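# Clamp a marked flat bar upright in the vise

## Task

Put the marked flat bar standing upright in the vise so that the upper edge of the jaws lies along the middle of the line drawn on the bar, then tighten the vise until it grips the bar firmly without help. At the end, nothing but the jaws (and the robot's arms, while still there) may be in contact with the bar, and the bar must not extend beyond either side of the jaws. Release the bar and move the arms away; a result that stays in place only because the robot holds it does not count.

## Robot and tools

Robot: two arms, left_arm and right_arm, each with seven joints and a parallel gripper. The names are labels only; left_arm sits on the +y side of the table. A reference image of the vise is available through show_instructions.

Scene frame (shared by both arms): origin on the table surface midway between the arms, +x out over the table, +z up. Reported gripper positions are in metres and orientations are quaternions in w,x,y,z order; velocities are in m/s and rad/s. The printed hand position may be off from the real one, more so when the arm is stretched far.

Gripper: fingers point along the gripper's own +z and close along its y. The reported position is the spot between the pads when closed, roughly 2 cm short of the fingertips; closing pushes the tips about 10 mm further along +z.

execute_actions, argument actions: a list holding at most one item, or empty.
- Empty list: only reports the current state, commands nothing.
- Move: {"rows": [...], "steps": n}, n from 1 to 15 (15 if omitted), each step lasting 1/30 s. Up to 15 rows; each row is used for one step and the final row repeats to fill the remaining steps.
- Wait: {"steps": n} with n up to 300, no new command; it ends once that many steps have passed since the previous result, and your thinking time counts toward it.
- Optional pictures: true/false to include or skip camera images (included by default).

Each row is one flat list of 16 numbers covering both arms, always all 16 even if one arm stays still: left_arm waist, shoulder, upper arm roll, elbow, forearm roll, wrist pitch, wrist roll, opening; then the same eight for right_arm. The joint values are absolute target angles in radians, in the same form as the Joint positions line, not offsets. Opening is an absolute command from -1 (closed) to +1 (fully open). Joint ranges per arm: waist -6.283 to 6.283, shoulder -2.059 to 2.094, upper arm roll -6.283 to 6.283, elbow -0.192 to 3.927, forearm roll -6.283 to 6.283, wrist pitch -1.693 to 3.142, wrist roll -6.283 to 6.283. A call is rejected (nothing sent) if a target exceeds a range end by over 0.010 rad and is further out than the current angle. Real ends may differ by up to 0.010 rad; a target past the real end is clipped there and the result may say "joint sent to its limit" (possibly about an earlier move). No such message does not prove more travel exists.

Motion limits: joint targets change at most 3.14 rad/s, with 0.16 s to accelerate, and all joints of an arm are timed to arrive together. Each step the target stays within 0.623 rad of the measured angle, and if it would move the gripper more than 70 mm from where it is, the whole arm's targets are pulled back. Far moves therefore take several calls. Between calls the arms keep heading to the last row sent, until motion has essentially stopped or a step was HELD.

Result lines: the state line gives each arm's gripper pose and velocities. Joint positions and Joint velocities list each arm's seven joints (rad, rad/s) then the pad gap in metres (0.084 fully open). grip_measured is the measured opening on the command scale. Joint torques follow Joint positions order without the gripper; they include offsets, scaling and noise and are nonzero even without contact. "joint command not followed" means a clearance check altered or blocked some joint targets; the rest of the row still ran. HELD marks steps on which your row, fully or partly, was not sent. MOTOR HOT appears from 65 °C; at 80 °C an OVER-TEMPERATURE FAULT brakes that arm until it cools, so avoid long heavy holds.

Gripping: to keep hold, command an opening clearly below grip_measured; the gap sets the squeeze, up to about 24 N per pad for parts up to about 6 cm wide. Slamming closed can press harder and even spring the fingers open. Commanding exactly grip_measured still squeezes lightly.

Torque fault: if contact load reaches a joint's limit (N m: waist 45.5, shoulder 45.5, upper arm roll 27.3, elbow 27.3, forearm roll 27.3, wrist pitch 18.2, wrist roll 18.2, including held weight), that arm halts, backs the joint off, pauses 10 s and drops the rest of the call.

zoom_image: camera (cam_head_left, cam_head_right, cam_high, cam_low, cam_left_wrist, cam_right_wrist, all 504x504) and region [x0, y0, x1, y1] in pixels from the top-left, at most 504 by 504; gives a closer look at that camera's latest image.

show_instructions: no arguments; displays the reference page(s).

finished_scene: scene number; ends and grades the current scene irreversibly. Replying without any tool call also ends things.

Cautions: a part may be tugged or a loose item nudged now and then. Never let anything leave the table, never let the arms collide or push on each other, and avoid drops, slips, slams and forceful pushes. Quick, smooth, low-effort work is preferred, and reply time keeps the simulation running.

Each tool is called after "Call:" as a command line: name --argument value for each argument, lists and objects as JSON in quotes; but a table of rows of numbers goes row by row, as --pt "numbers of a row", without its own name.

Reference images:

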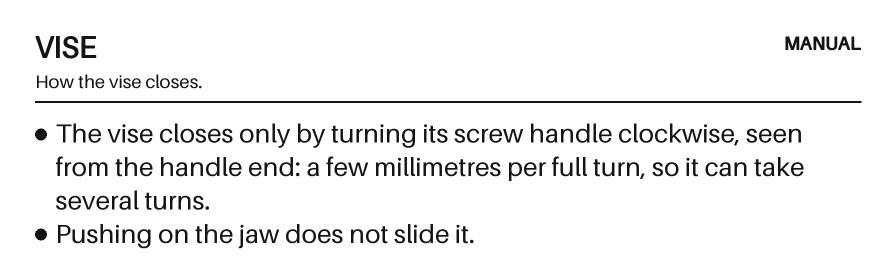

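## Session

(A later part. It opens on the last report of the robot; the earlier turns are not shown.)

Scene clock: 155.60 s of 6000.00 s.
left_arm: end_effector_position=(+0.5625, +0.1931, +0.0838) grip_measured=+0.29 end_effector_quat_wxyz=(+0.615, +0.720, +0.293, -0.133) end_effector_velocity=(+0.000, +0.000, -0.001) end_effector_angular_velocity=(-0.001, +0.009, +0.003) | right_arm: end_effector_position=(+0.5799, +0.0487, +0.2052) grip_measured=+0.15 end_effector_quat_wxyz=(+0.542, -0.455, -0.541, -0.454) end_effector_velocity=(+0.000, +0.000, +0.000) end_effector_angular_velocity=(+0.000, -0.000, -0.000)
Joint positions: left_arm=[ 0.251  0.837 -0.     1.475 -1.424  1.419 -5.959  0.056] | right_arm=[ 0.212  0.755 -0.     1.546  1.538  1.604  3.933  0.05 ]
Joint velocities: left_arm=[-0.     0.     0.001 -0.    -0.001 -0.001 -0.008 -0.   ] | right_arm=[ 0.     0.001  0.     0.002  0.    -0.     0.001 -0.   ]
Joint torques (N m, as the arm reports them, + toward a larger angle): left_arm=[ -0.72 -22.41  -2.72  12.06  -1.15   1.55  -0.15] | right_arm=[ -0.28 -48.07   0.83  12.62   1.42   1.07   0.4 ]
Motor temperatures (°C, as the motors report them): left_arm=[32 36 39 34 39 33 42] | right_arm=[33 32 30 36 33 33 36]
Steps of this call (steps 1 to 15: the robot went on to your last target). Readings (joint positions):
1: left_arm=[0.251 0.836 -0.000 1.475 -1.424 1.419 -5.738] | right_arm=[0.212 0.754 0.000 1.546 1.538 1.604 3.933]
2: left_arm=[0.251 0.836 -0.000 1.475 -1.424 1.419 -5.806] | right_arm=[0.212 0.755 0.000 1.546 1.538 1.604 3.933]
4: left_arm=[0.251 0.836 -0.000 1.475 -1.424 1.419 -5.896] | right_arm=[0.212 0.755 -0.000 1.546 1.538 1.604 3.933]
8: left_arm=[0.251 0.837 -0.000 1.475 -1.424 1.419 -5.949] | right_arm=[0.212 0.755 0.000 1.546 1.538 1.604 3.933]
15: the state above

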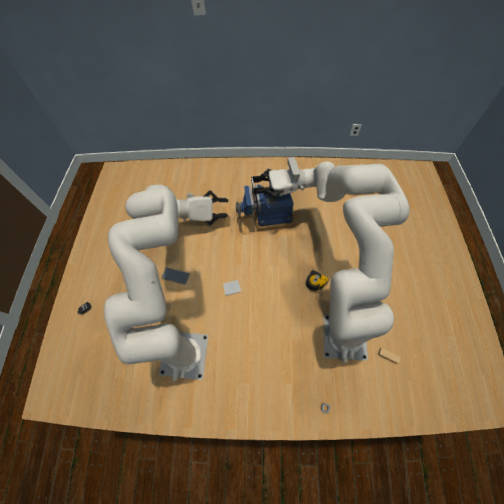

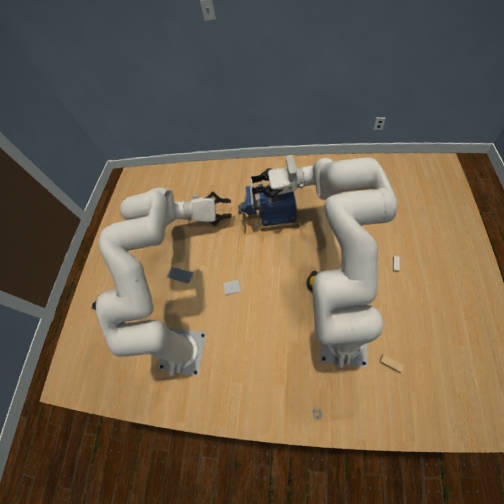

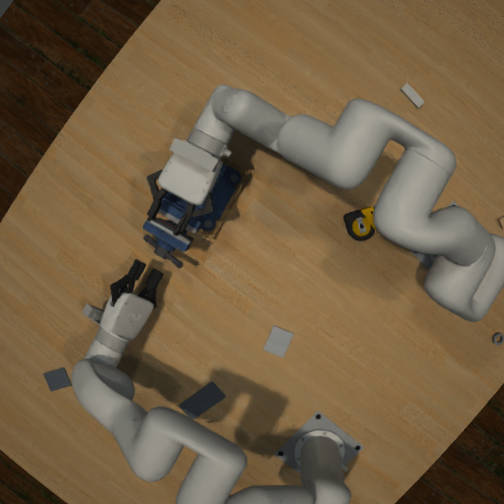

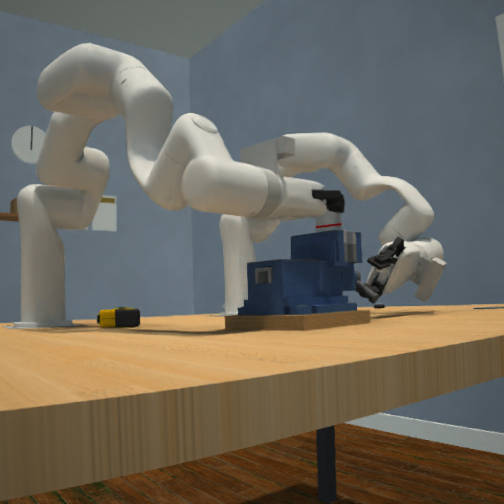

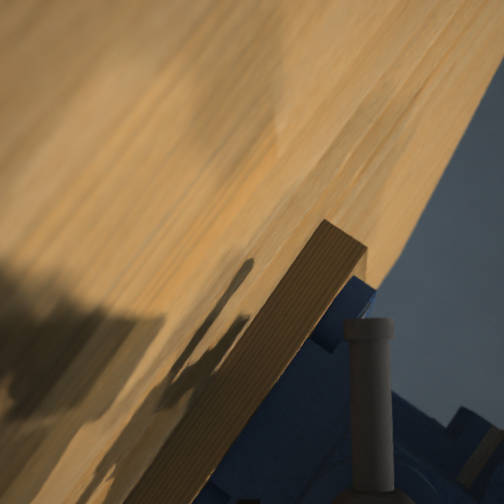

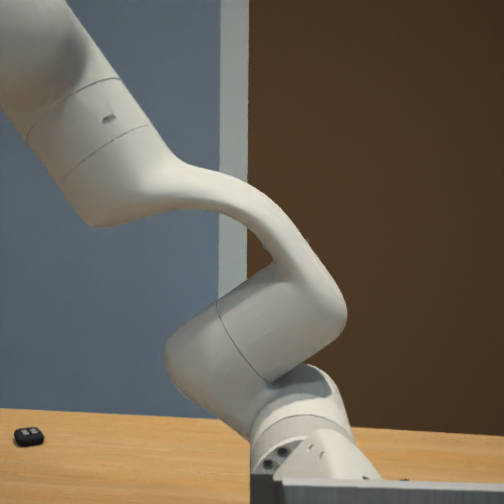

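Call:
execute_actions --actions '[{"rows":[[0.161,0.83,0,1.456,-1.496,1.365,-5.96,0.3,0.199,0.752,0,1.512,1.528,1.612,3.902,-1]]}]'

Call:
zoom_image --camera "cam_high" --region '[110,180,230,300]'

Call:
zoom_image --camera "cam_head_left" --region '[210,160,290,240]'

Scene clock: 163.60 s of 6000.00 s.
left_arm: end_effector_position=(+0.5656, +0.1488, +0.0814) grip_measured=+0.29 end_effector_quat_wxyz=(+0.614, +0.719, +0.297, -0.134) end_effector_velocity=(-0.004, -0.017, +0.004) end_effector_angular_velocity=(-0.016, +0.000, -0.023) | right_arm: end_effector_position=(+0.5727, +0.0411, +0.1956) grip_measured=+0.15 end_effector_quat_wxyz=(+0.542, -0.455, -0.541, -0.455) end_effector_velocity=(-0.000, -0.003, -0.004) end_effector_angular_velocity=(-0.004, +0.006, -0.004)
Joint positions: left_arm=[ 0.163  0.83   0.002  1.456 -1.496  1.365 -5.96   0.056] | right_arm=[0.199 0.752 0.    1.512 1.528 1.612 3.902 0.05 ]
Joint velocities: left_arm=[-0.013 -0.001 -0.018 -0.001 -0.003  0.002 -0.001 -0.   ] | right_arm=[-0.002  0.002 -0.004 -0.006 -0.001 -0.    -0.002 -0.   ]
Joint torques (N m, as the arm reports them, + toward a larger angle): left_arm=[ -0.78 -22.81  -3.24  12.    -1.23   1.71  -0.12] | right_arm=[ -0.41 -47.41   0.64  12.25   1.48   1.21   0.38]
Motor temperatures (°C, as the motors report them): left_arm=[32 36 39 34 39 33 42] | right_arm=[33 33 30 36 33 33 36]
Steps of this call (steps 1 to 15: the robot went on to your last target; steps 16 to 225: nothing new was sent; steps 226 to 240: all 15 steps of this action). Readings (joint positions):
226: left_arm=[0.251 0.837 0.000 1.475 -1.424 1.419 -5.960] | right_arm=[0.212 0.755 0.000 1.546 1.538 1.604 3.933]
227: left_arm=[0.248 0.837 0.001 1.474 -1.427 1.416 -5.960] | right_arm=[0.211 0.754 0.000 1.543 1.537 1.605 3.930]
229: left_arm=[0.219 0.834 0.007 1.468 -1.454 1.395 -5.960] | right_arm=[0.206 0.752 0.001 1.529 1.533 1.609 3.916]
233: left_arm=[0.164 0.831 -0.008 1.457 -1.489 1.372 -5.960] | right_arm=[0.199 0.753 -0.001 1.513 1.529 1.611 3.905]
240: the state above

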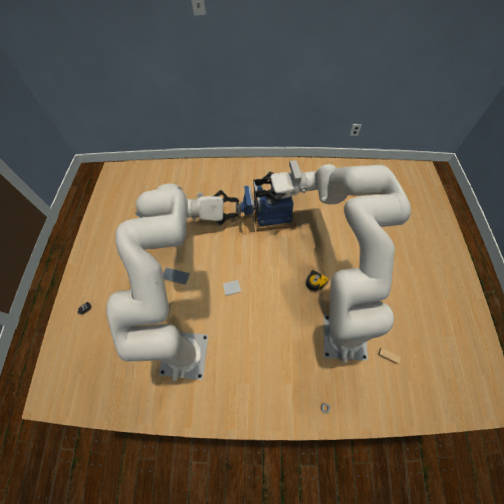

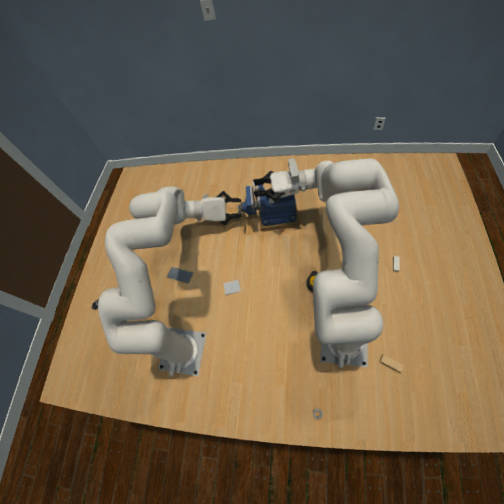

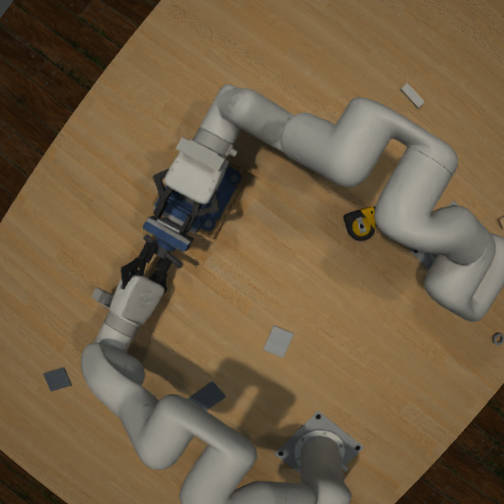

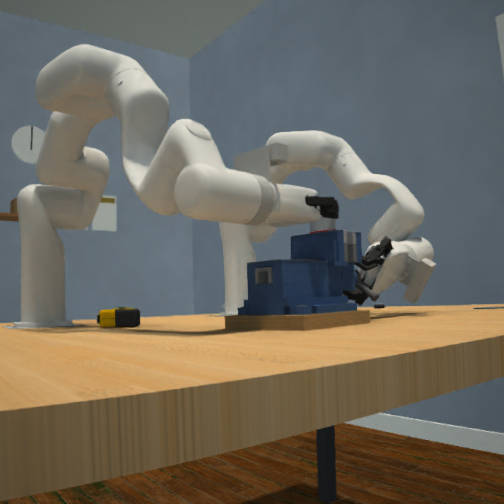

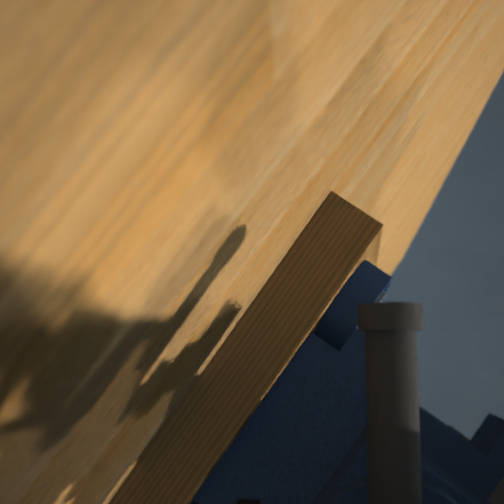

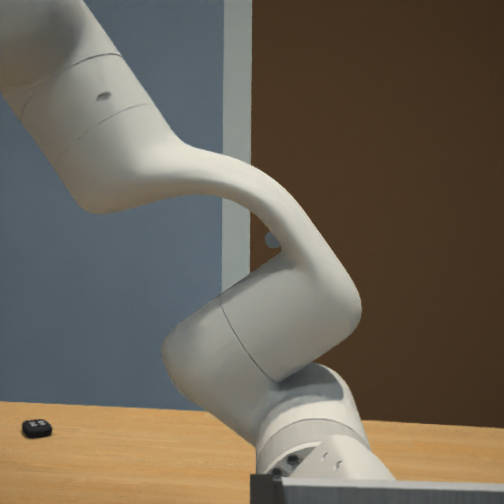

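Region (110, 180, 230, 300) of cam_high's 504x504 image, scaled by 4.200, with more detail than that image has.

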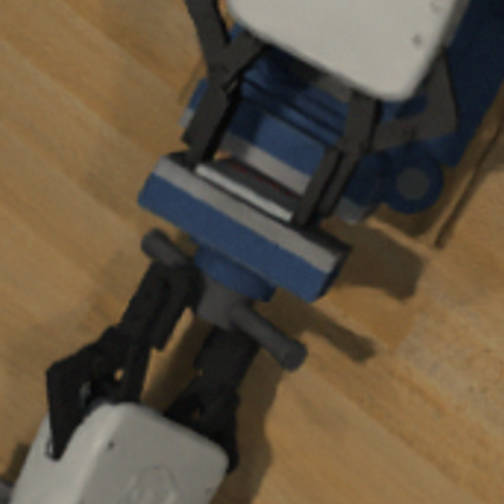

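Region (210, 160, 290, 240) of cam_head_left's 504x504 image, scaled by 6.300, with more detail than that image has.

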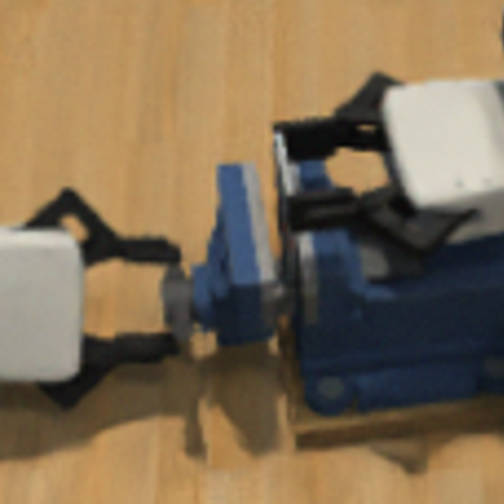

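Call:
execute_actions --actions '[{"rows":[[0.136,0.83,0,1.456,-1.516,1.35,-5.96,0.3,0.199,0.752,0,1.512,1.528,1.612,3.902,-1]],"steps":10}]' --pictures false

Call:
execute_actions --actions '[{"rows":[[0.136,0.83,0,1.456,-1.516,1.35,-3.78,0.3,0.199,0.752,0,1.512,1.528,1.612,3.902,-1]]}]' --pictures false

Call:
execute_actions --actions '[{"steps":20}]'

Call:
zoom_image --camera "cam_high" --region '[110,180,230,300]'

Scene clock: 170.27 s of 6000.00 s.
left_arm: end_effector_position=(+0.5662, +0.1333, +0.0819) grip_measured=+0.29 end_effector_quat_wxyz=(+0.614, +0.719, +0.295, -0.136) end_effector_velocity=(+0.007, +0.018, -0.006) end_effector_angular_velocity=(+0.023, +0.002, +0.035) | right_arm: end_effector_position=(+0.5728, +0.0408, +0.1952) grip_measured=+0.15 end_effector_quat_wxyz=(+0.542, -0.455, -0.541, -0.454) end_effector_velocity=(-0.000, +0.000, +0.000) end_effector_angular_velocity=(+0.001, -0.002, +0.001)
Joint positions: left_arm=[ 0.136  0.83  -0.001  1.456 -1.515  1.351 -5.96   0.056] | right_arm=[0.199 0.752 0.    1.512 1.528 1.612 3.902 0.05 ]
Joint velocities: left_arm=[ 0.006  0.001  0.024  0.    -0.008 -0.012 -0.001  0.   ] | right_arm=[ 0.001 -0.001 -0.     0.     0.     0.    -0.002 -0.   ]
Joint torques (N m, as the arm reports them, + toward a larger angle): left_arm=[ -0.58 -22.86  -2.73  11.76  -1.45   1.91  -0.19] | right_arm=[ -0.17 -47.25   0.8   12.42   1.17   1.09   0.2 ]
Motor temperatures (°C, as the motors report them): left_arm=[32 36 39 34 39 33 42] | right_arm=[33 33 30 36 33 33 36]
Steps of this call (steps 1 to 15: the robot went on to your last target; steps 16 to 190: nothing new was sent; steps 191 to 200: all 10 steps of this action). Readings (joint positions):
191: left_arm=[0.161 0.830 0.000 1.456 -1.496 1.365 -5.960] | right_arm=[0.199 0.752 0.000 1.512 1.528 1.612 3.902]
192: left_arm=[0.159 0.830 0.001 1.456 -1.498 1.363 -5.960] | right_arm=[0.199 0.752 0.000 1.512 1.528 1.612 3.902]
194: left_arm=[0.149 0.830 0.002 1.456 -1.507 1.356 -5.960] | right_arm=[0.199 0.752 0.000 1.512 1.528 1.612 3.902]
198: left_arm=[0.136 0.830 -0.002 1.456 -1.514 1.352 -5.960] | right_arm=[0.199 0.752 -0.000 1.512 1.528 1.612 3.902]
200: the state above

Scene clock: 170.77 s of 6000.00 s.
left_arm: end_effector_position=(+0.5660, +0.1337, +0.0814) grip_measured=+0.30 end_effector_quat_wxyz=(+0.605, +0.773, -0.082, +0.173) end_effector_velocity=(-0.005, +0.002, -0.003) end_effector_angular_velocity=(+0.443, -2.642, -0.574) | right_arm: end_effector_position=(+0.5728, +0.0408, +0.1952) grip_measured=+0.15 end_effector_quat_wxyz=(+0.542, -0.455, -0.541, -0.454) end_effector_velocity=(-0.001, +0.001, +0.000) end_effector_angular_velocity=(+0.000, -0.000, +0.002)
Joint positions: left_arm=[ 0.136  0.83   0.     1.455 -1.516  1.351 -4.968  0.057] | right_arm=[0.199 0.752 0.    1.512 1.528 1.612 3.902 0.05 ]
Joint velocities: left_arm=[ 0.006  0.004  0.003 -0.014 -0.007  0.019  2.76   0.003] | right_arm=[ 0.002 -0.001  0.    -0.     0.    -0.     0.     0.   ]
Joint torques (N m, as the arm reports them, + toward a larger angle): left_arm=[ -1.02 -23.31  -2.74  13.71  -1.07   0.87   0.23] | right_arm=[ -0.13 -47.23   0.85  12.2    1.57   1.29   0.43]
Motor temperatures (°C, as the motors report them): left_arm=[32 36 39 34 39 33 42] | right_arm=[33 33 30 36 33 33 36]
Steps of this call (steps 1 to 15: all 15 steps of this action). Readings (joint positions):
1: left_arm=[0.136 0.830 0.000 1.456 -1.516 1.350 -5.960] | right_arm=[0.199 0.752 0.000 1.512 1.528 1.612 3.902]
2: left_arm=[0.137 0.830 0.000 1.456 -1.516 1.350 -5.956] | right_arm=[0.199 0.752 0.000 1.512 1.528 1.612 3.902]
4: left_arm=[0.137 0.830 0.001 1.456 -1.516 1.350 -5.910] | right_arm=[0.199 0.752 0.000 1.512 1.528 1.612 3.902]
8: left_arm=[0.136 0.830 0.000 1.456 -1.516 1.350 -5.623] | right_arm=[0.199 0.752 0.000 1.512 1.528 1.612 3.902]
15: the state above

Scene clock: 171.43 s of 6000.00 s.
left_arm: end_effector_position=(+0.5661, +0.1334, +0.0815) grip_measured=+0.29 end_effector_quat_wxyz=(+0.405, +0.595, -0.500, +0.481) end_effector_velocity=(+0.000, +0.005, -0.004) end_effector_angular_velocity=(+0.018, -0.041, -0.003) | right_arm: end_effector_position=(+0.5728, +0.0408, +0.1952) grip_measured=+0.15 end_effector_quat_wxyz=(+0.542, -0.455, -0.541, -0.454) end_effector_velocity=(-0.001, +0.001, -0.000) end_effector_angular_velocity=(+0.000, +0.001, +0.003)
Joint positions: left_arm=[ 0.136  0.83  -0.     1.455 -1.516  1.35  -3.784  0.056] | right_arm=[ 0.199  0.752 -0.     1.512  1.528  1.612  3.902  0.05 ]
Joint velocities: left_arm=[ 0.003  0.003  0.006 -0.001  0.003 -0.005  0.047  0.   ] | right_arm=[ 0.002  0.     0.    -0.001  0.     0.     0.     0.   ]
Joint torques (N m, as the arm reports them, + toward a larger angle): left_arm=[  1.87 -21.66   1.57  12.15  -0.9    0.11  -0.06] | right_arm=[ -0.11 -47.47   0.59  12.4    1.26   1.18   0.39]
Motor temperatures (°C, as the motors report them): left_arm=[32 36 39 34 39 33 42] | right_arm=[33 33 30 36 33 33 36]
Steps of this call (steps 1 to 20: the robot went on to your last target). Readings (joint positions):
1: left_arm=[0.136 0.830 0.000 1.455 -1.516 1.351 -4.876] | right_arm=[0.199 0.752 -0.000 1.512 1.528 1.612 3.902]
2: left_arm=[0.136 0.830 0.000 1.455 -1.516 1.351 -4.783] | right_arm=[0.199 0.752 -0.000 1.512 1.528 1.612 3.902]
4: left_arm=[0.136 0.830 0.000 1.456 -1.516 1.351 -4.598] | right_arm=[0.199 0.752 0.000 1.512 1.528 1.612 3.902]
8: left_arm=[0.135 0.829 -0.001 1.457 -1.517 1.350 -4.227] | right_arm=[0.199 0.752 -0.000 1.512 1.528 1.612 3.902]
20: the state above

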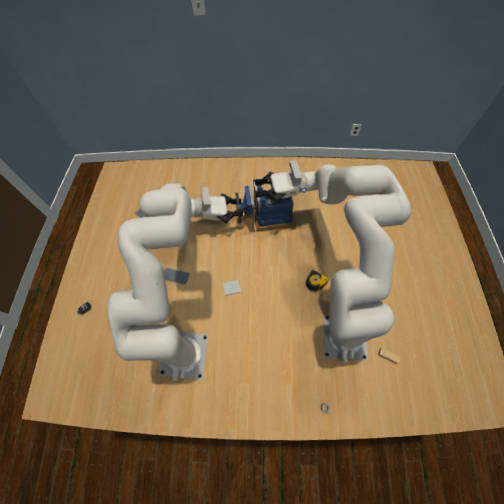

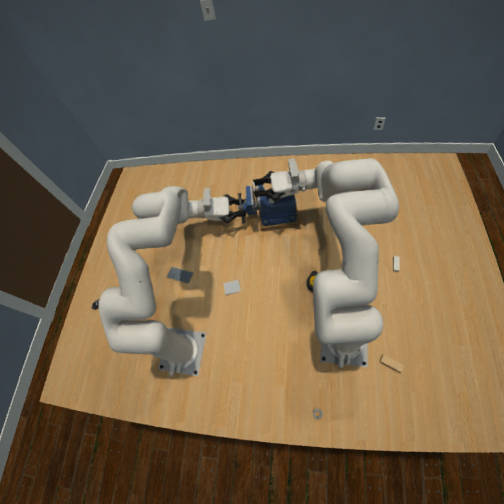

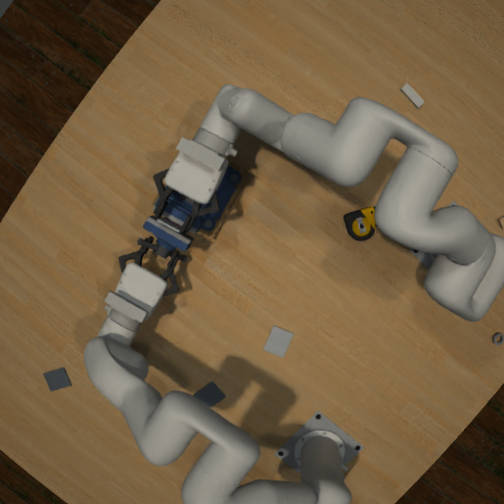

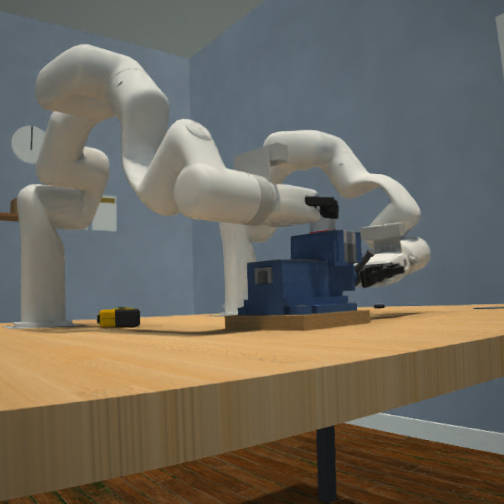

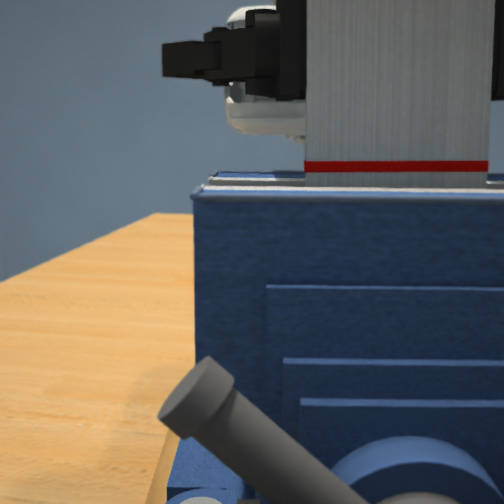

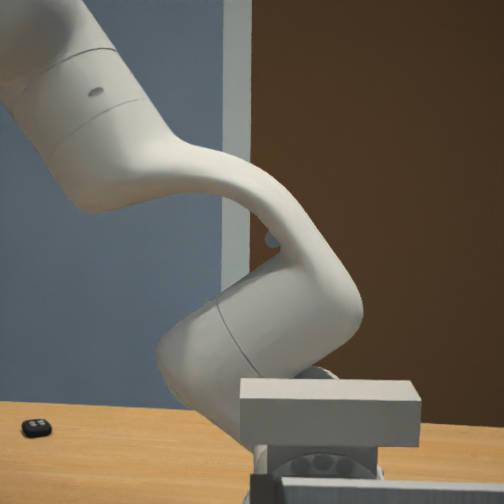

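Region (110, 180, 230, 300) of cam_high's 504x504 image, scaled by 4.200, with more detail than that image has.

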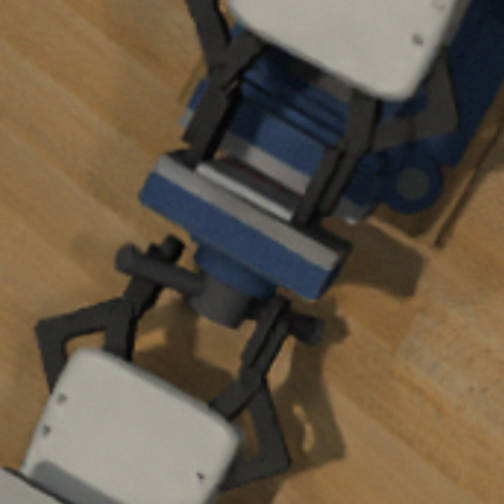

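Call:
execute_actions --actions '[{"rows":[[0.132,0.823,0,1.442,-1.519,1.348,2.5,0.3,0.199,0.759,0,1.512,1.528,1.612,3.89,-1]]}]' --pictures false

Call:
execute_actions --actions '[{"steps":65}]'

Call:
zoom_image --camera "cam_high" --region '[110,180,230,300]'

Call:
zoom_image --camera "cam_left_wrist" --region '[180,140,504,230]'

Scene clock: 178.60 s of 6000.00 s.
left_arm: end_effector_position=(+0.5632, +0.1324, +0.0803) grip_measured=+0.29 end_effector_quat_wxyz=(-0.128, -0.287, +0.723, -0.615) end_effector_velocity=(+0.003, +0.005, -0.002) end_effector_angular_velocity=(+0.475, -2.664, -0.569) | right_arm: end_effector_position=(+0.5723, +0.0407, +0.1914) grip_measured=+0.15 end_effector_quat_wxyz=(+0.541, -0.453, -0.542, -0.456) end_effector_velocity=(-0.001, -0.000, -0.001) end_effector_angular_velocity=(-0.001, +0.003, -0.000)
Joint positions: left_arm=[ 0.133  0.824  0.001  1.442 -1.519  1.347 -2.788  0.056] | right_arm=[0.199 0.759 0.    1.512 1.528 1.612 3.89  0.05 ]
Joint velocities: left_arm=[ 0.    -0.001  0.006  0.    -0.005 -0.011  2.766  0.   ] | right_arm=[-0.     0.001 -0.    -0.002 -0.    -0.    -0.     0.   ]
Joint torques (N m, as the arm reports them, + toward a larger angle): left_arm=[  0.99 -22.74  -0.18  12.38  -1.55   0.85  -0.15] | right_arm=[ -0.17 -47.8    0.7   12.19   1.32   1.2    0.28]
Motor temperatures (°C, as the motors report them): left_arm=[32 36 39 34 39 33 42] | right_arm=[33 33 30 36 33 33 36]
Steps of this call (steps 1 to 30: the robot went on to your last target; steps 31 to 200: nothing new was sent; steps 201 to 215: all 15 steps of this action). Readings (joint positions):
201: left_arm=[0.136 0.830 0.000 1.456 -1.516 1.350 -3.780] | right_arm=[0.199 0.752 -0.000 1.512 1.528 1.612 3.902]
202: left_arm=[0.136 0.830 -0.000 1.456 -1.516 1.350 -3.776] | right_arm=[0.199 0.753 0.000 1.512 1.528 1.612 3.900]
204: left_arm=[0.136 0.829 -0.000 1.455 -1.516 1.350 -3.730] | right_arm=[0.199 0.756 0.000 1.512 1.528 1.612 3.895]
208: left_arm=[0.134 0.825 -0.001 1.450 -1.518 1.350 -3.444] | right_arm=[0.199 0.759 -0.000 1.512 1.528 1.612 3.891]
215: the state above

Scene clock: 180.77 s of 6000.00 s.
left_arm: end_effector_position=(+0.5625, +0.1312, +0.0806) grip_measured=+0.29 end_effector_quat_wxyz=(+0.408, +0.598, -0.498, +0.478) end_effector_velocity=(+0.001, +0.001, -0.000) end_effector_angular_velocity=(+0.008, -0.035, -0.006) | right_arm: end_effector_position=(+0.5722, +0.0407, +0.1913) grip_measured=+0.15 end_effector_quat_wxyz=(+0.541, -0.454, -0.542, -0.456) end_effector_velocity=(+0.000, -0.000, +0.000) end_effector_angular_velocity=(+0.000, -0.001, -0.001)
Joint positions: left_arm=[ 0.132  0.824  0.     1.441 -1.519  1.348  2.497  0.056] | right_arm=[0.199 0.759 0.    1.512 1.528 1.612 3.89  0.05 ]
Joint velocities: left_arm=[ 0.     0.     0.001  0.001 -0.    -0.002  0.035  0.   ] | right_arm=[-0.001 -0.    -0.    -0.     0.     0.    -0.001 -0.   ]
Joint torques (N m, as the arm reports them, + toward a larger angle): left_arm=[  2.17 -22.13   1.28  12.24  -1.33   0.55  -0.05] | right_arm=[ -0.16 -47.04   0.83  12.06   1.16   1.02   0.45]
Motor temperatures (°C, as the motors report them): left_arm=[32 36 39 34 39 33 42] | right_arm=[33 33 30 36 33 33 36]
Steps of this call (steps 1 to 65: the robot went on to your last target). Readings (joint positions):
1: left_arm=[0.133 0.824 0.001 1.442 -1.519 1.346 -2.696] | right_arm=[0.199 0.759 0.000 1.512 1.528 1.612 3.890]
2: left_arm=[0.133 0.824 0.001 1.442 -1.519 1.346 -2.603] | right_arm=[0.199 0.759 0.000 1.512 1.528 1.612 3.890]
4: left_arm=[0.133 0.824 0.001 1.443 -1.519 1.346 -2.418] | right_arm=[0.199 0.759 -0.000 1.512 1.528 1.612 3.890]
8: left_arm=[0.133 0.823 0.001 1.443 -1.520 1.346 -2.047] | right_arm=[0.199 0.759 0.000 1.512 1.528 1.612 3.890]
65: the state above

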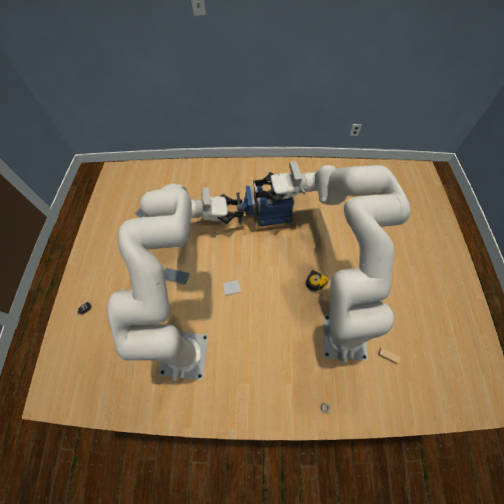

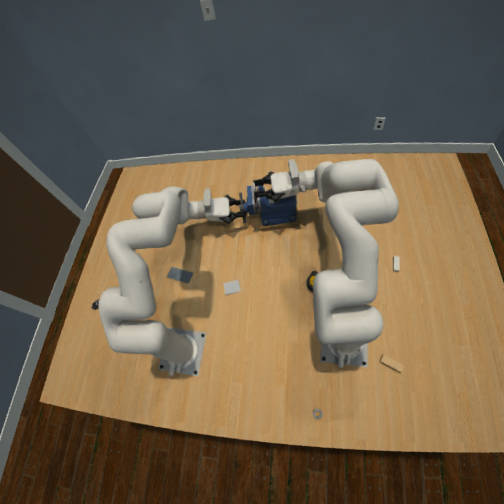

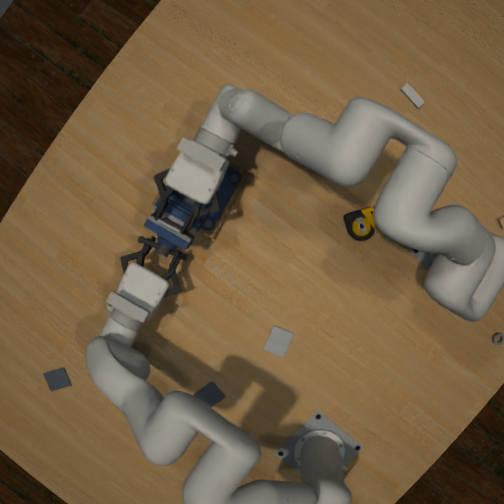

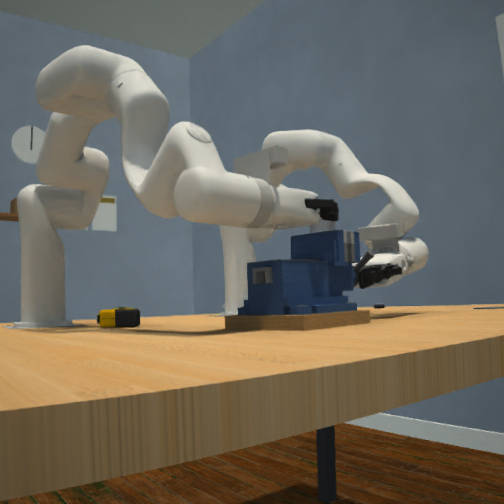

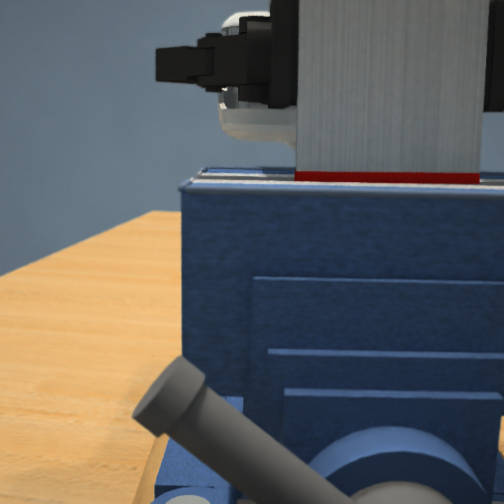

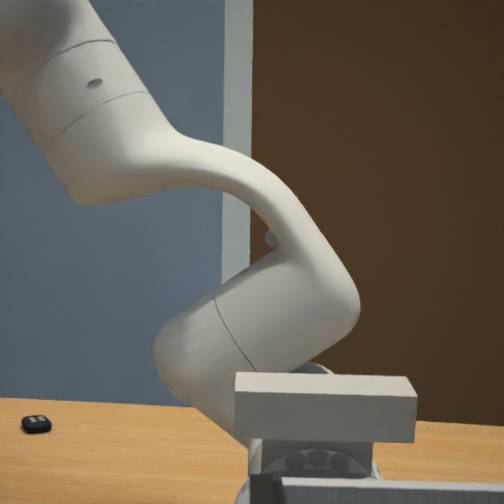

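Region (110, 180, 230, 300) of cam_high's 504x504 image, scaled by 4.200, with more detail than that image has.

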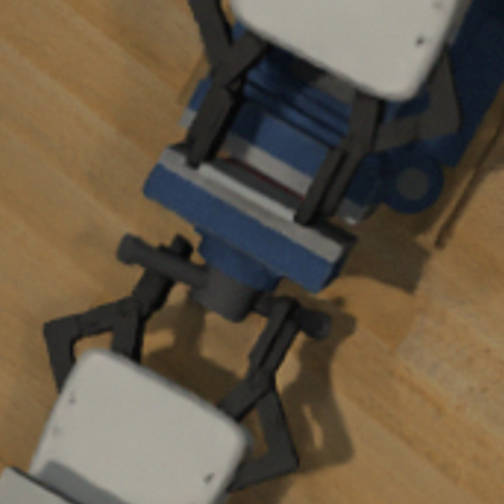

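Region (180, 140, 504, 230) of cam_left_wrist's 504x504 image, scaled by 1.556, with more detail than that image has.

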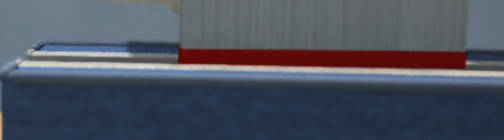

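Call:
execute_actions --actions '[{"rows":[[0.122,0.823,0,1.442,-1.527,1.342,6.2,0.3,0.199,0.760,0,1.512,1.528,1.612,3.882,-1]]}]' --pictures false

Call:
execute_actions --actions '[{"steps":35}]' --pictures false

Call:
execute_actions --actions '[{"rows":[[0.192,0.823,0,1.442,-1.471,1.384,5.9,0.3,0.199,0.760,0,1.512,1.528,1.612,3.882,-1]],"steps":12}]' --pictures false

Call:
execute_actions --actions '[{"rows":[[0.192,0.823,0,1.442,-1.471,1.384,-3.78,0.3,0.199,0.760,0,1.512,1.528,1.612,3.882,-1]]}]' --pictures false

Call:
execute_actions --actions '[{"steps":100}]'

Call:
zoom_image --camera "cam_head_left" --region '[230,170,280,220]'

Call:
zoom_image --camera "cam_left_wrist" --region '[180,130,504,210]'

Scene clock: 190.40 s of 6000.00 s.
left_arm: end_effector_position=(+0.5637, +0.1269, +0.0809) grip_measured=+0.29 end_effector_quat_wxyz=(-0.129, -0.288, +0.723, -0.615) end_effector_velocity=(+0.003, +0.003, +0.000) end_effector_angular_velocity=(+0.468, -2.667, -0.572) | right_arm: end_effector_position=(+0.5722, +0.0407, +0.1907) grip_measured=+0.15 end_effector_quat_wxyz=(+0.539, -0.452, -0.544, -0.458) end_effector_velocity=(-0.000, +0.000, -0.000) end_effector_angular_velocity=(-0.000, +0.001, +0.000)
Joint positions: left_arm=[ 0.123  0.823  0.     1.442 -1.527  1.341  3.492  0.056] | right_arm=[0.199 0.76  0.    1.512 1.528 1.612 3.882 0.05 ]
Joint velocities: left_arm=[-0.001 -0.     0.005  0.002 -0.006 -0.004  2.766  0.   ] | right_arm=[ 0.    -0.    -0.    -0.001 -0.    -0.     0.001  0.   ]
Joint torques (N m, as the arm reports them, + toward a larger angle): left_arm=[ -0.72 -22.32  -1.94  11.49  -0.93   1.63  -0.19] | right_arm=[ -0.37 -47.13   0.7   12.     1.26   1.14   0.53]
Motor temperatures (°C, as the motors report them): left_arm=[32 36 39 34 39 33 42] | right_arm=[33 33 30 36 33 33 36]
Steps of this call (steps 1 to 30: the robot went on to your last target; steps 31 to 274: nothing new was sent; steps 275 to 289: all 15 steps of this action). Readings (joint positions):
275: left_arm=[0.132 0.823 -0.000 1.442 -1.519 1.348 2.500] | right_arm=[0.199 0.759 -0.000 1.512 1.528 1.612 3.890]
276: left_arm=[0.132 0.823 0.000 1.442 -1.519 1.348 2.504] | right_arm=[0.199 0.759 0.000 1.512 1.528 1.612 3.889]
278: left_arm=[0.131 0.823 0.000 1.442 -1.520 1.348 2.550] | right_arm=[0.199 0.760 0.000 1.512 1.528 1.612 3.885]
282: left_arm=[0.127 0.823 0.000 1.442 -1.523 1.345 2.836] | right_arm=[0.199 0.760 -0.000 1.512 1.528 1.612 3.883]
289: the state above

Scene clock: 191.57 s of 6000.00 s.
left_arm: end_effector_position=(+0.5631, +0.1265, +0.0804) grip_measured=+0.29 end_effector_quat_wxyz=(+0.571, +0.642, +0.439, -0.261) end_effector_velocity=(-0.000, -0.001, +0.000) end_effector_angular_velocity=(+0.016, -0.085, -0.020) | right_arm: end_effector_position=(+0.5722, +0.0407, +0.1907) grip_measured=+0.15 end_effector_quat_wxyz=(+0.539, -0.452, -0.544, -0.458) end_effector_velocity=(-0.000, -0.000, -0.000) end_effector_angular_velocity=(+0.000, -0.000, -0.000)
Joint positions: left_arm=[ 0.122  0.824  0.     1.441 -1.527  1.342  6.193  0.056] | right_arm=[ 0.199  0.76  -0.     1.512  1.528  1.612  3.882  0.05 ]
Joint velocities: left_arm=[-0.002  0.    -0.     0.001  0.001 -0.001  0.087  0.   ] | right_arm=[-0.     0.    -0.    -0.001  0.     0.    -0.001  0.   ]
Joint torques (N m, as the arm reports them, + toward a larger angle): left_arm=[  1.21 -22.94  -0.43  13.14  -1.87   0.84  -0.14] | right_arm=[ -0.25 -47.84   0.52  12.15   1.15   1.21   0.47]
Motor temperatures (°C, as the motors report them): left_arm=[32 36 39 34 39 33 42] | right_arm=[33 33 30 36 33 33 36]
Steps of this call (steps 1 to 35: the robot went on to your last target). Readings (joint positions):
1: left_arm=[0.122 0.823 0.000 1.442 -1.527 1.341 3.584] | right_arm=[0.199 0.760 0.000 1.512 1.528 1.612 3.882]
2: left_arm=[0.122 0.823 0.001 1.443 -1.527 1.341 3.677] | right_arm=[0.199 0.760 0.000 1.512 1.528 1.612 3.882]
4: left_arm=[0.122 0.823 0.001 1.443 -1.527 1.341 3.862] | right_arm=[0.199 0.760 -0.000 1.512 1.528 1.612 3.882]
8: left_arm=[0.122 0.823 0.000 1.443 -1.528 1.341 4.233] | right_arm=[0.199 0.760 -0.000 1.512 1.528 1.612 3.882]
35: the state above

Scene clock: 191.97 s of 6000.00 s.
left_arm: end_effector_position=(+0.5602, +0.1636, +0.0807) grip_measured=+0.29 end_effector_quat_wxyz=(+0.529, +0.573, +0.527, -0.338) end_effector_velocity=(-0.016, -0.041, +0.013) end_effector_angular_velocity=(-0.084, +0.138, -0.057) | right_arm: end_effector_position=(+0.5722, +0.0407, +0.1907) grip_measured=+0.15 end_effector_quat_wxyz=(+0.539, -0.452, -0.544, -0.458) end_effector_velocity=(+0.000, +0.000, +0.001) end_effector_angular_velocity=(+0.000, -0.001, +0.000)
Joint positions: left_arm=[ 0.192  0.823  0.003  1.442 -1.473  1.382  5.911  0.056] | right_arm=[ 0.199  0.76  -0.     1.512  1.528  1.612  3.882  0.05 ]
Joint velocities: left_arm=[-0.006 -0.    -0.059 -0.002  0.025  0.036 -0.147 -0.   ] | right_arm=[-0.    -0.001  0.     0.    -0.     0.    -0.    -0.   ]
Joint torques (N m, as the arm reports them, + toward a larger angle): left_arm=[ -1.4  -23.07  -3.19  11.96  -1.29   1.73  -0.24] | right_arm=[ -0.73 -47.6    0.75  12.22   1.56   1.01   0.47]
Motor temperatures (°C, as the motors report them): left_arm=[32 36 39 34 39 33 42] | right_arm=[33 33 30 36 33 33 36]
Steps of this call (steps 1 to 12: all 12 steps of this action). Readings (joint positions):
1: left_arm=[0.122 0.824 0.000 1.441 -1.527 1.342 6.195] | right_arm=[0.199 0.760 -0.000 1.512 1.528 1.612 3.882]
2: left_arm=[0.123 0.824 0.000 1.441 -1.526 1.342 6.193] | right_arm=[0.199 0.760 -0.000 1.512 1.528 1.612 3.882]
4: left_arm=[0.132 0.823 -0.001 1.442 -1.518 1.348 6.154] | right_arm=[0.199 0.760 0.000 1.512 1.528 1.612 3.882]
8: left_arm=[0.178 0.823 0.003 1.443 -1.484 1.373 5.970] | right_arm=[0.199 0.760 0.000 1.512 1.528 1.612 3.882]
12: the state above

Scene clock: 192.47 s of 6000.00 s.
left_arm: end_effector_position=(+0.5593, +0.1616, +0.0815) grip_measured=+0.29 end_effector_quat_wxyz=(+0.301, +0.251, +0.736, -0.553) end_effector_velocity=(-0.000, +0.000, +0.000) end_effector_angular_velocity=(-0.459, +2.666, +0.575) | right_arm: end_effector_position=(+0.5722, +0.0407, +0.1907) grip_measured=+0.15 end_effector_quat_wxyz=(+0.539, -0.452, -0.544, -0.458) end_effector_velocity=(+0.000, +0.000, +0.001) end_effector_angular_velocity=(+0.000, -0.003, +0.000)
Joint positions: left_arm=[ 0.192  0.823 -0.     1.442 -1.471  1.384  4.908  0.056] | right_arm=[ 0.199  0.76  -0.     1.512  1.528  1.612  3.882  0.05 ]
Joint velocities: left_arm=[ 0.001  0.     0.     0.     0.     0.002 -2.765 -0.   ] | right_arm=[ 0.     0.     0.     0.002  0.    -0.    -0.001 -0.   ]
Joint torques (N m, as the arm reports them, + toward a larger angle): left_arm=[ -0.06 -22.96  -2.55  11.84  -1.27   1.66  -0.44] | right_arm=[ -0.19 -47.16   0.49  12.11   1.34   1.     0.41]
Motor temperatures (°C, as the motors report them): left_arm=[32 36 39 34 39 33 42] | right_arm=[33 33 30 36 33 33 36]
Steps of this call (steps 1 to 15: all 15 steps of this action). Readings (joint positions):
1: left_arm=[0.192 0.823 0.001 1.442 -1.472 1.383 5.907] | right_arm=[0.199 0.760 0.000 1.512 1.528 1.612 3.882]
2: left_arm=[0.191 0.823 -0.001 1.442 -1.472 1.383 5.900] | right_arm=[0.199 0.760 0.000 1.512 1.528 1.612 3.882]
4: left_arm=[0.191 0.823 -0.001 1.442 -1.471 1.384 5.852] | right_arm=[0.199 0.760 -0.000 1.512 1.528 1.612 3.882]
8: left_arm=[0.192 0.823 -0.000 1.442 -1.471 1.384 5.564] | right_arm=[0.199 0.760 0.000 1.512 1.528 1.612 3.882]
15: the state above

Scene clock: 195.80 s of 6000.00 s.
left_arm: end_effector_position=(+0.5593, +0.1617, +0.0814) grip_measured=+0.29 end_effector_quat_wxyz=(+0.406, +0.595, -0.500, +0.481) end_effector_velocity=(-0.000, -0.001, +0.000) end_effector_angular_velocity=(-0.010, +0.066, +0.012) | right_arm: end_effector_position=(+0.5722, +0.0407, +0.1907) grip_measured=+0.15 end_effector_quat_wxyz=(+0.539, -0.452, -0.544, -0.458) end_effector_velocity=(+0.000, -0.001, +0.000) end_effector_angular_velocity=(-0.000, +0.000, -0.001)
Joint positions: left_arm=[ 0.192  0.823 -0.     1.442 -1.471  1.384 -3.774  0.056] | right_arm=[0.199 0.76  0.    1.512 1.528 1.612 3.882 0.05 ]
Joint velocities: left_arm=[-0.001 -0.001 -0.001  0.     0.002 -0.001 -0.07  -0.   ] | right_arm=[-0.001 -0.001  0.    -0.    -0.    -0.     0.001 -0.   ]
Joint torques (N m, as the arm reports them, + toward a larger angle): left_arm=[ -0.55 -22.63  -2.8   11.48  -1.1    1.72  -0.26] | right_arm=[ -0.56 -47.16   0.76  12.12   1.15   1.17   0.51]
Motor temperatures (°C, as the motors report them): left_arm=[32 36 39 34 39 33 42] | right_arm=[33 33 30 36 33 33 36]
Steps of this call (steps 1 to 100: the robot went on to your last target). Readings (joint positions):
1: left_arm=[0.192 0.823 -0.000 1.442 -1.471 1.384 4.816] | right_arm=[0.199 0.760 -0.000 1.512 1.528 1.612 3.882]
2: left_arm=[0.192 0.823 -0.000 1.442 -1.471 1.384 4.723] | right_arm=[0.199 0.760 0.000 1.512 1.528 1.612 3.882]
4: left_arm=[0.192 0.823 -0.000 1.442 -1.471 1.384 4.538] | right_arm=[0.199 0.760 -0.000 1.512 1.528 1.612 3.882]
8: left_arm=[0.192 0.823 -0.000 1.442 -1.471 1.384 4.167] | right_arm=[0.199 0.760 -0.000 1.512 1.528 1.612 3.882]
100: the state above

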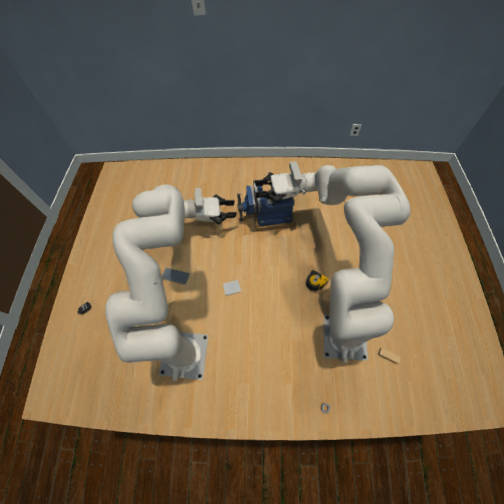

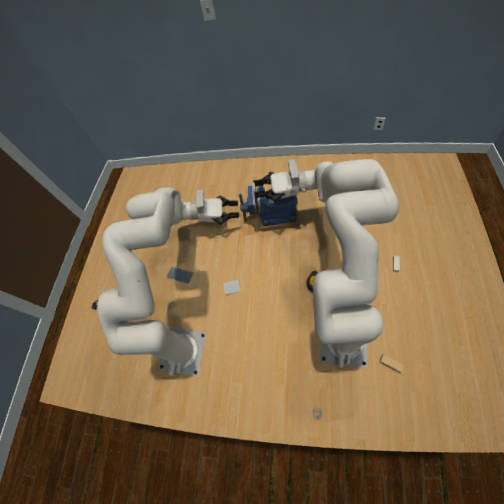

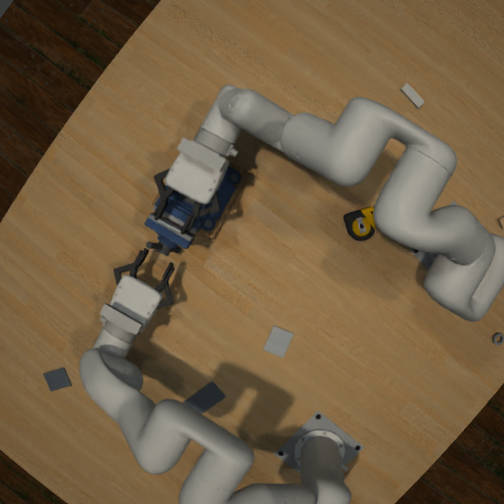

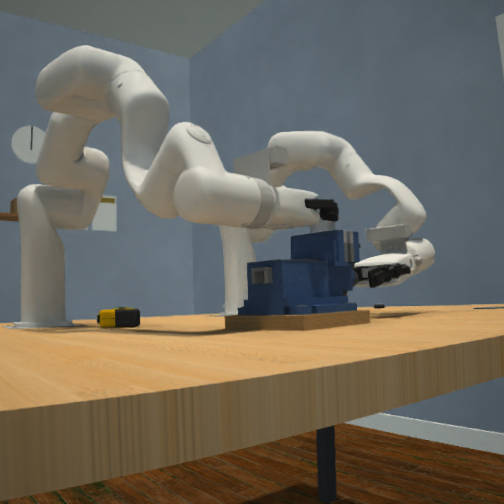

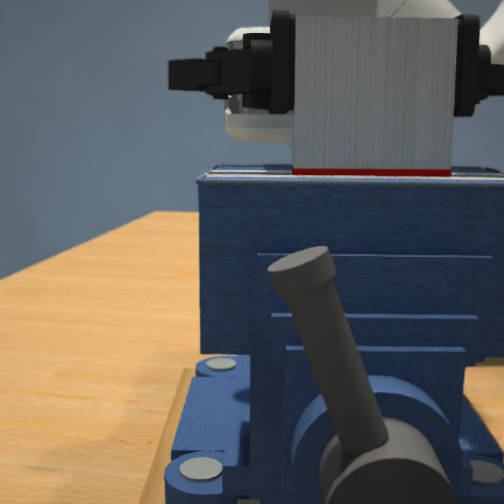

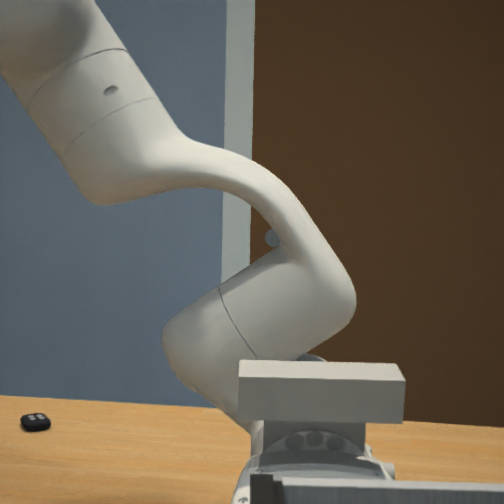

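Region (230, 170, 280, 220) of cam_head_left's 504x504 image, scaled by 10.080, with more detail than that image has.

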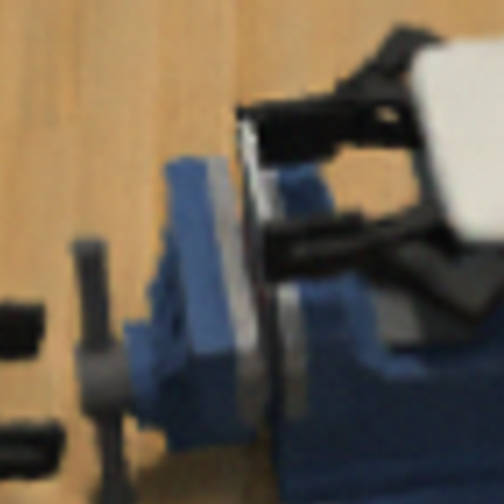

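Region (180, 130, 504, 210) of cam_left_wrist's 504x504 image, scaled by 1.556, with more detail than that image has; it fills the top 124 rows of this view, and the rest is white.

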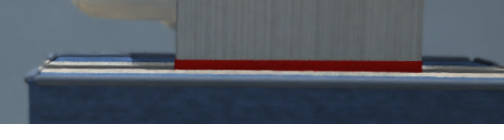

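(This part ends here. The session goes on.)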